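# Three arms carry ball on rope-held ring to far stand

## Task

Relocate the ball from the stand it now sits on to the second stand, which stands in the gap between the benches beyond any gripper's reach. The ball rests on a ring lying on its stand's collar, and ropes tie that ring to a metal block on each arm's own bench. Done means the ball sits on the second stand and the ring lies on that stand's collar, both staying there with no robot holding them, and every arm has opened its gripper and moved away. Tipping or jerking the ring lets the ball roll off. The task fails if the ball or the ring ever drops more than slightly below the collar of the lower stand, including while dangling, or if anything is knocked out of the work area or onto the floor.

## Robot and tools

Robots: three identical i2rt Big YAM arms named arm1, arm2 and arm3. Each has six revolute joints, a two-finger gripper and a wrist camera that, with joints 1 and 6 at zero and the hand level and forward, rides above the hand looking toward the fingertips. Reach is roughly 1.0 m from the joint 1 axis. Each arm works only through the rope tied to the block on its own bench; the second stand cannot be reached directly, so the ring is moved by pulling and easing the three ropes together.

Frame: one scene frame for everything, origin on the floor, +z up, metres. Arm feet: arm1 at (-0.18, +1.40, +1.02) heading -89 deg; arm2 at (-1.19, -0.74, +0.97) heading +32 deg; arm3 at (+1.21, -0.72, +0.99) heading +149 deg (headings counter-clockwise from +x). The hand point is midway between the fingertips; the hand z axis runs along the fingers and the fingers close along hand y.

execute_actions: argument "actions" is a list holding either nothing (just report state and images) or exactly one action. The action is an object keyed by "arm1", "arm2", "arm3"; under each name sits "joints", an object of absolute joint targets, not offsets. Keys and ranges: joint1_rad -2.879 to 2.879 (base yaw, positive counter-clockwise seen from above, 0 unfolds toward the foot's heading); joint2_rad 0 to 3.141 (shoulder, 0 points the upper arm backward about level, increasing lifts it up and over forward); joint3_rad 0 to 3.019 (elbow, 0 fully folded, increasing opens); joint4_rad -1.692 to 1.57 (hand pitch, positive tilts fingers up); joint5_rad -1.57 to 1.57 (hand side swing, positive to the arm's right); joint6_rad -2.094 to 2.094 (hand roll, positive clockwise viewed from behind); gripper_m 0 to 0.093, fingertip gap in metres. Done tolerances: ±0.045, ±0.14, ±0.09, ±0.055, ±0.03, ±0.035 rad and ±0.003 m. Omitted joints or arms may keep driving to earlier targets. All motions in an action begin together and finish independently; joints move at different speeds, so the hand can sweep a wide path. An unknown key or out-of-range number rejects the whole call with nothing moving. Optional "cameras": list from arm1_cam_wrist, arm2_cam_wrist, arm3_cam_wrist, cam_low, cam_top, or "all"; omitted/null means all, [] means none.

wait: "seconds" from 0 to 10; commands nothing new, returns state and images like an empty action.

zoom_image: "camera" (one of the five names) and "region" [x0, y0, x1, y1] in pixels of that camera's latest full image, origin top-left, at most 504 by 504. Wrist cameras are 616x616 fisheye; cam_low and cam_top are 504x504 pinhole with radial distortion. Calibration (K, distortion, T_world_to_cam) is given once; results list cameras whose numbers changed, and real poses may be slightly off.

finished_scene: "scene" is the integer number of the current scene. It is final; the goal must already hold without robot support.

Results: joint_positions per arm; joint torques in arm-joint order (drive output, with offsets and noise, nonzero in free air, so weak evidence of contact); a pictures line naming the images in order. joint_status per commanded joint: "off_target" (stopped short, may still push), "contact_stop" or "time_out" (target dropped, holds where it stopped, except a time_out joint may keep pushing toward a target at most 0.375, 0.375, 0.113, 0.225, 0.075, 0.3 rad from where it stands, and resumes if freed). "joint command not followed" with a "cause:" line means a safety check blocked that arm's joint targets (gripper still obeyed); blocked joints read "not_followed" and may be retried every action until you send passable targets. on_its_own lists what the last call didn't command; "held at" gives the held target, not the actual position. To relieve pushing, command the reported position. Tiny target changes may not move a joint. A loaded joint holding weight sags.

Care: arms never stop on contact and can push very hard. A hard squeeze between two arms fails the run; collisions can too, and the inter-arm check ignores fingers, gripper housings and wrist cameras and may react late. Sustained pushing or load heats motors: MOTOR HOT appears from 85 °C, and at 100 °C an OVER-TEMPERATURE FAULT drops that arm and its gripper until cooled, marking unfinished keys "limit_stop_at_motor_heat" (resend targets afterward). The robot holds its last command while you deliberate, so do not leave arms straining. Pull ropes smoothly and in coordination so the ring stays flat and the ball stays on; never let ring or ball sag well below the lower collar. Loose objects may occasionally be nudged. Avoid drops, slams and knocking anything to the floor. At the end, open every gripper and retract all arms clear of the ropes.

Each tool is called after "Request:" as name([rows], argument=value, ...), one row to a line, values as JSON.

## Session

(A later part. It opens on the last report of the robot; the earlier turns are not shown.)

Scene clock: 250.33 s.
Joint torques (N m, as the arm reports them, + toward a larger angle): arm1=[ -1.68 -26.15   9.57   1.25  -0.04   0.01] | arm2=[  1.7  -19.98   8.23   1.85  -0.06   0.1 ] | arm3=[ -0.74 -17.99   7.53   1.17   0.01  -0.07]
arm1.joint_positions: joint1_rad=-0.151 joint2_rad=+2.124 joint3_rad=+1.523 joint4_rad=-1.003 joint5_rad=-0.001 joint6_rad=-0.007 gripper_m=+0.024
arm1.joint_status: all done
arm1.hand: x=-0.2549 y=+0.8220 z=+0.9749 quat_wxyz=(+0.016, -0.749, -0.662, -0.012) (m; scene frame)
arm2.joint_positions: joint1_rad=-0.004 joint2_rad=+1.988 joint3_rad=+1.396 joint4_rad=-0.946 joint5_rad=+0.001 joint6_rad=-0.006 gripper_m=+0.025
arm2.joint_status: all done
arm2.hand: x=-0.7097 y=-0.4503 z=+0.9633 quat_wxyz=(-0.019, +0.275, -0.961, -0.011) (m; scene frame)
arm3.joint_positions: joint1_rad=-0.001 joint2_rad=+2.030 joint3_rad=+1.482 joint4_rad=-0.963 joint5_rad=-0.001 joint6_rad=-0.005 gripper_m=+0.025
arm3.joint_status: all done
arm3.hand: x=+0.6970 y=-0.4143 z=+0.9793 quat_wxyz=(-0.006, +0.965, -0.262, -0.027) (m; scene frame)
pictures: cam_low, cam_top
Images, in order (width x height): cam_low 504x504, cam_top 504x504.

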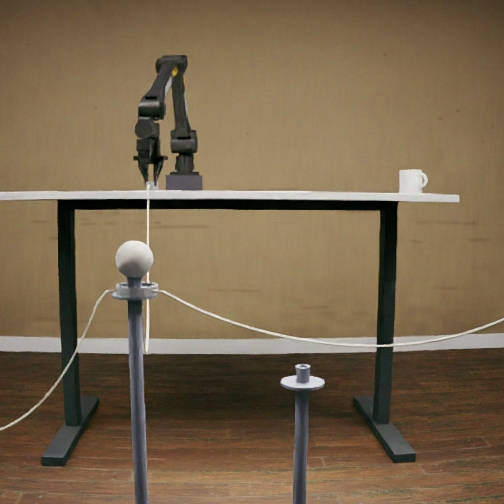

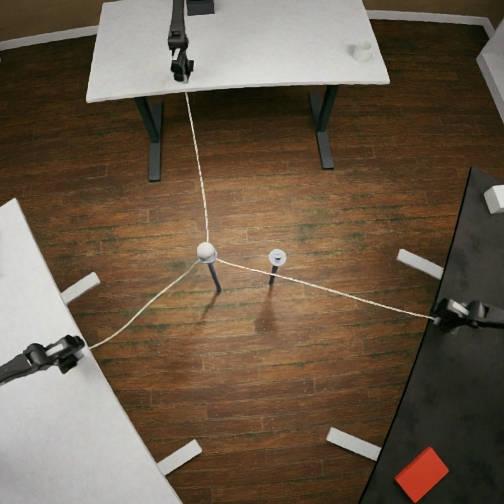

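Request:
execute_actions([
  {"arm1":{"joints":{"gripper_m":0.09}},"arm2":{"joints":{"gripper_m":0.09}},"arm3":{"joints":{"gripper_m":0.09}}},
], cameras=[])

Request:
execute_actions([
  {"arm1":{"joints":{"joint2_rad":1.5}},"arm2":{"joints":{"joint2_rad":1.4}},"arm3":{"joints":{"joint2_rad":1.45}}},
], cameras=["cam_top"])

Request:
finished_scene(scene=2)

Scene clock: 256.90 s.
Joint torques (N m, as the arm reports them, + toward a larger angle): arm1=[ -1.77 -26.13   9.58   1.23  -0.05   0.01] | arm2=[  1.61 -18.83   8.22   1.8   -0.08   0.09] | arm3=[ -0.65 -18.11   7.4    1.08   0.03  -0.05]
arm1.joint_positions: joint1_rad=-0.151 joint2_rad=+2.123 joint3_rad=+1.523 joint4_rad=-1.003 joint5_rad=-0.001 joint6_rad=-0.007 gripper_m=+0.090
arm1.joint_status: all done
arm1.hand: x=-0.2549 y=+0.8219 z=+0.9751 quat_wxyz=(+0.016, -0.749, -0.662, -0.012) (m; scene frame)
arm2.joint_positions: joint1_rad=-0.004 joint2_rad=+1.984 joint3_rad=+1.396 joint4_rad=-0.946 joint5_rad=+0.001 joint6_rad=-0.006 gripper_m=+0.090
arm2.joint_status: all done
arm2.hand: x=-0.7092 y=-0.4500 z=+0.9655 quat_wxyz=(-0.021, +0.275, -0.961, -0.012) (m; scene frame)
arm3.joint_positions: joint1_rad=-0.001 joint2_rad=+2.030 joint3_rad=+1.482 joint4_rad=-0.963 joint5_rad=-0.001 joint6_rad=-0.005 gripper_m=+0.090
arm3.joint_status: all done
arm3.hand: x=+0.6970 y=-0.4143 z=+0.9793 quat_wxyz=(-0.006, +0.965, -0.262, -0.027) (m; scene frame)
pictures: none
No camera images: the call's "cameras" was empty. Leave "cameras" out to get every camera's image.

Scene clock: 258.47 s.
Joint torques (N m, as the arm reports them, + toward a larger angle): arm1=[ -1.68 -14.82  12.13   2.26  -0.04   0.02] | arm2=[  1.48 -10.47  10.2    2.86  -0.08   0.11] | arm3=[ -0.8  -12.18  10.91   1.84   0.01  -0.05]
arm1.joint_positions: joint1_rad=-0.151 joint2_rad=+1.490 joint3_rad=+1.523 joint4_rad=-1.003 joint5_rad=-0.001 joint6_rad=-0.007 gripper_m=+0.090
arm1.joint_status: all done
arm1.hand: x=-0.2509 y=+0.8248 z=+1.3425 quat_wxyz=(-0.189, -0.716, -0.634, +0.224) (m; scene frame)
arm2.joint_positions: joint1_rad=-0.004 joint2_rad=+1.392 joint3_rad=+1.396 joint4_rad=-0.945 joint5_rad=+0.001 joint6_rad=-0.006 gripper_m=+0.090
arm2.joint_status: all done
arm2.hand: x=-0.7227 y=-0.4630 z=+1.2910 quat_wxyz=(-0.302, +0.259, -0.913, -0.090) (m; scene frame)
arm3.joint_positions: joint1_rad=-0.001 joint2_rad=+1.451 joint3_rad=+1.467 joint4_rad=-0.960 joint5_rad=-0.001 joint6_rad=-0.005 gripper_m=+0.090
arm3.joint_status: all done
arm3.hand: x=+0.7143 y=-0.4242 z=+1.3051 quat_wxyz=(-0.081, +0.919, -0.250, -0.295) (m; scene frame)
pictures: cam_top
Images, in order (width x height): cam_top 504x504.

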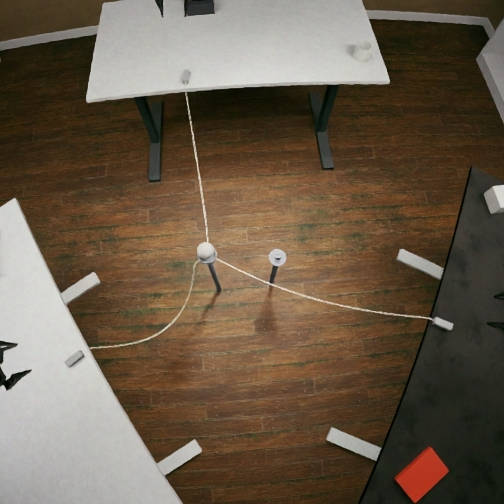

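The scene is finished: the task was done.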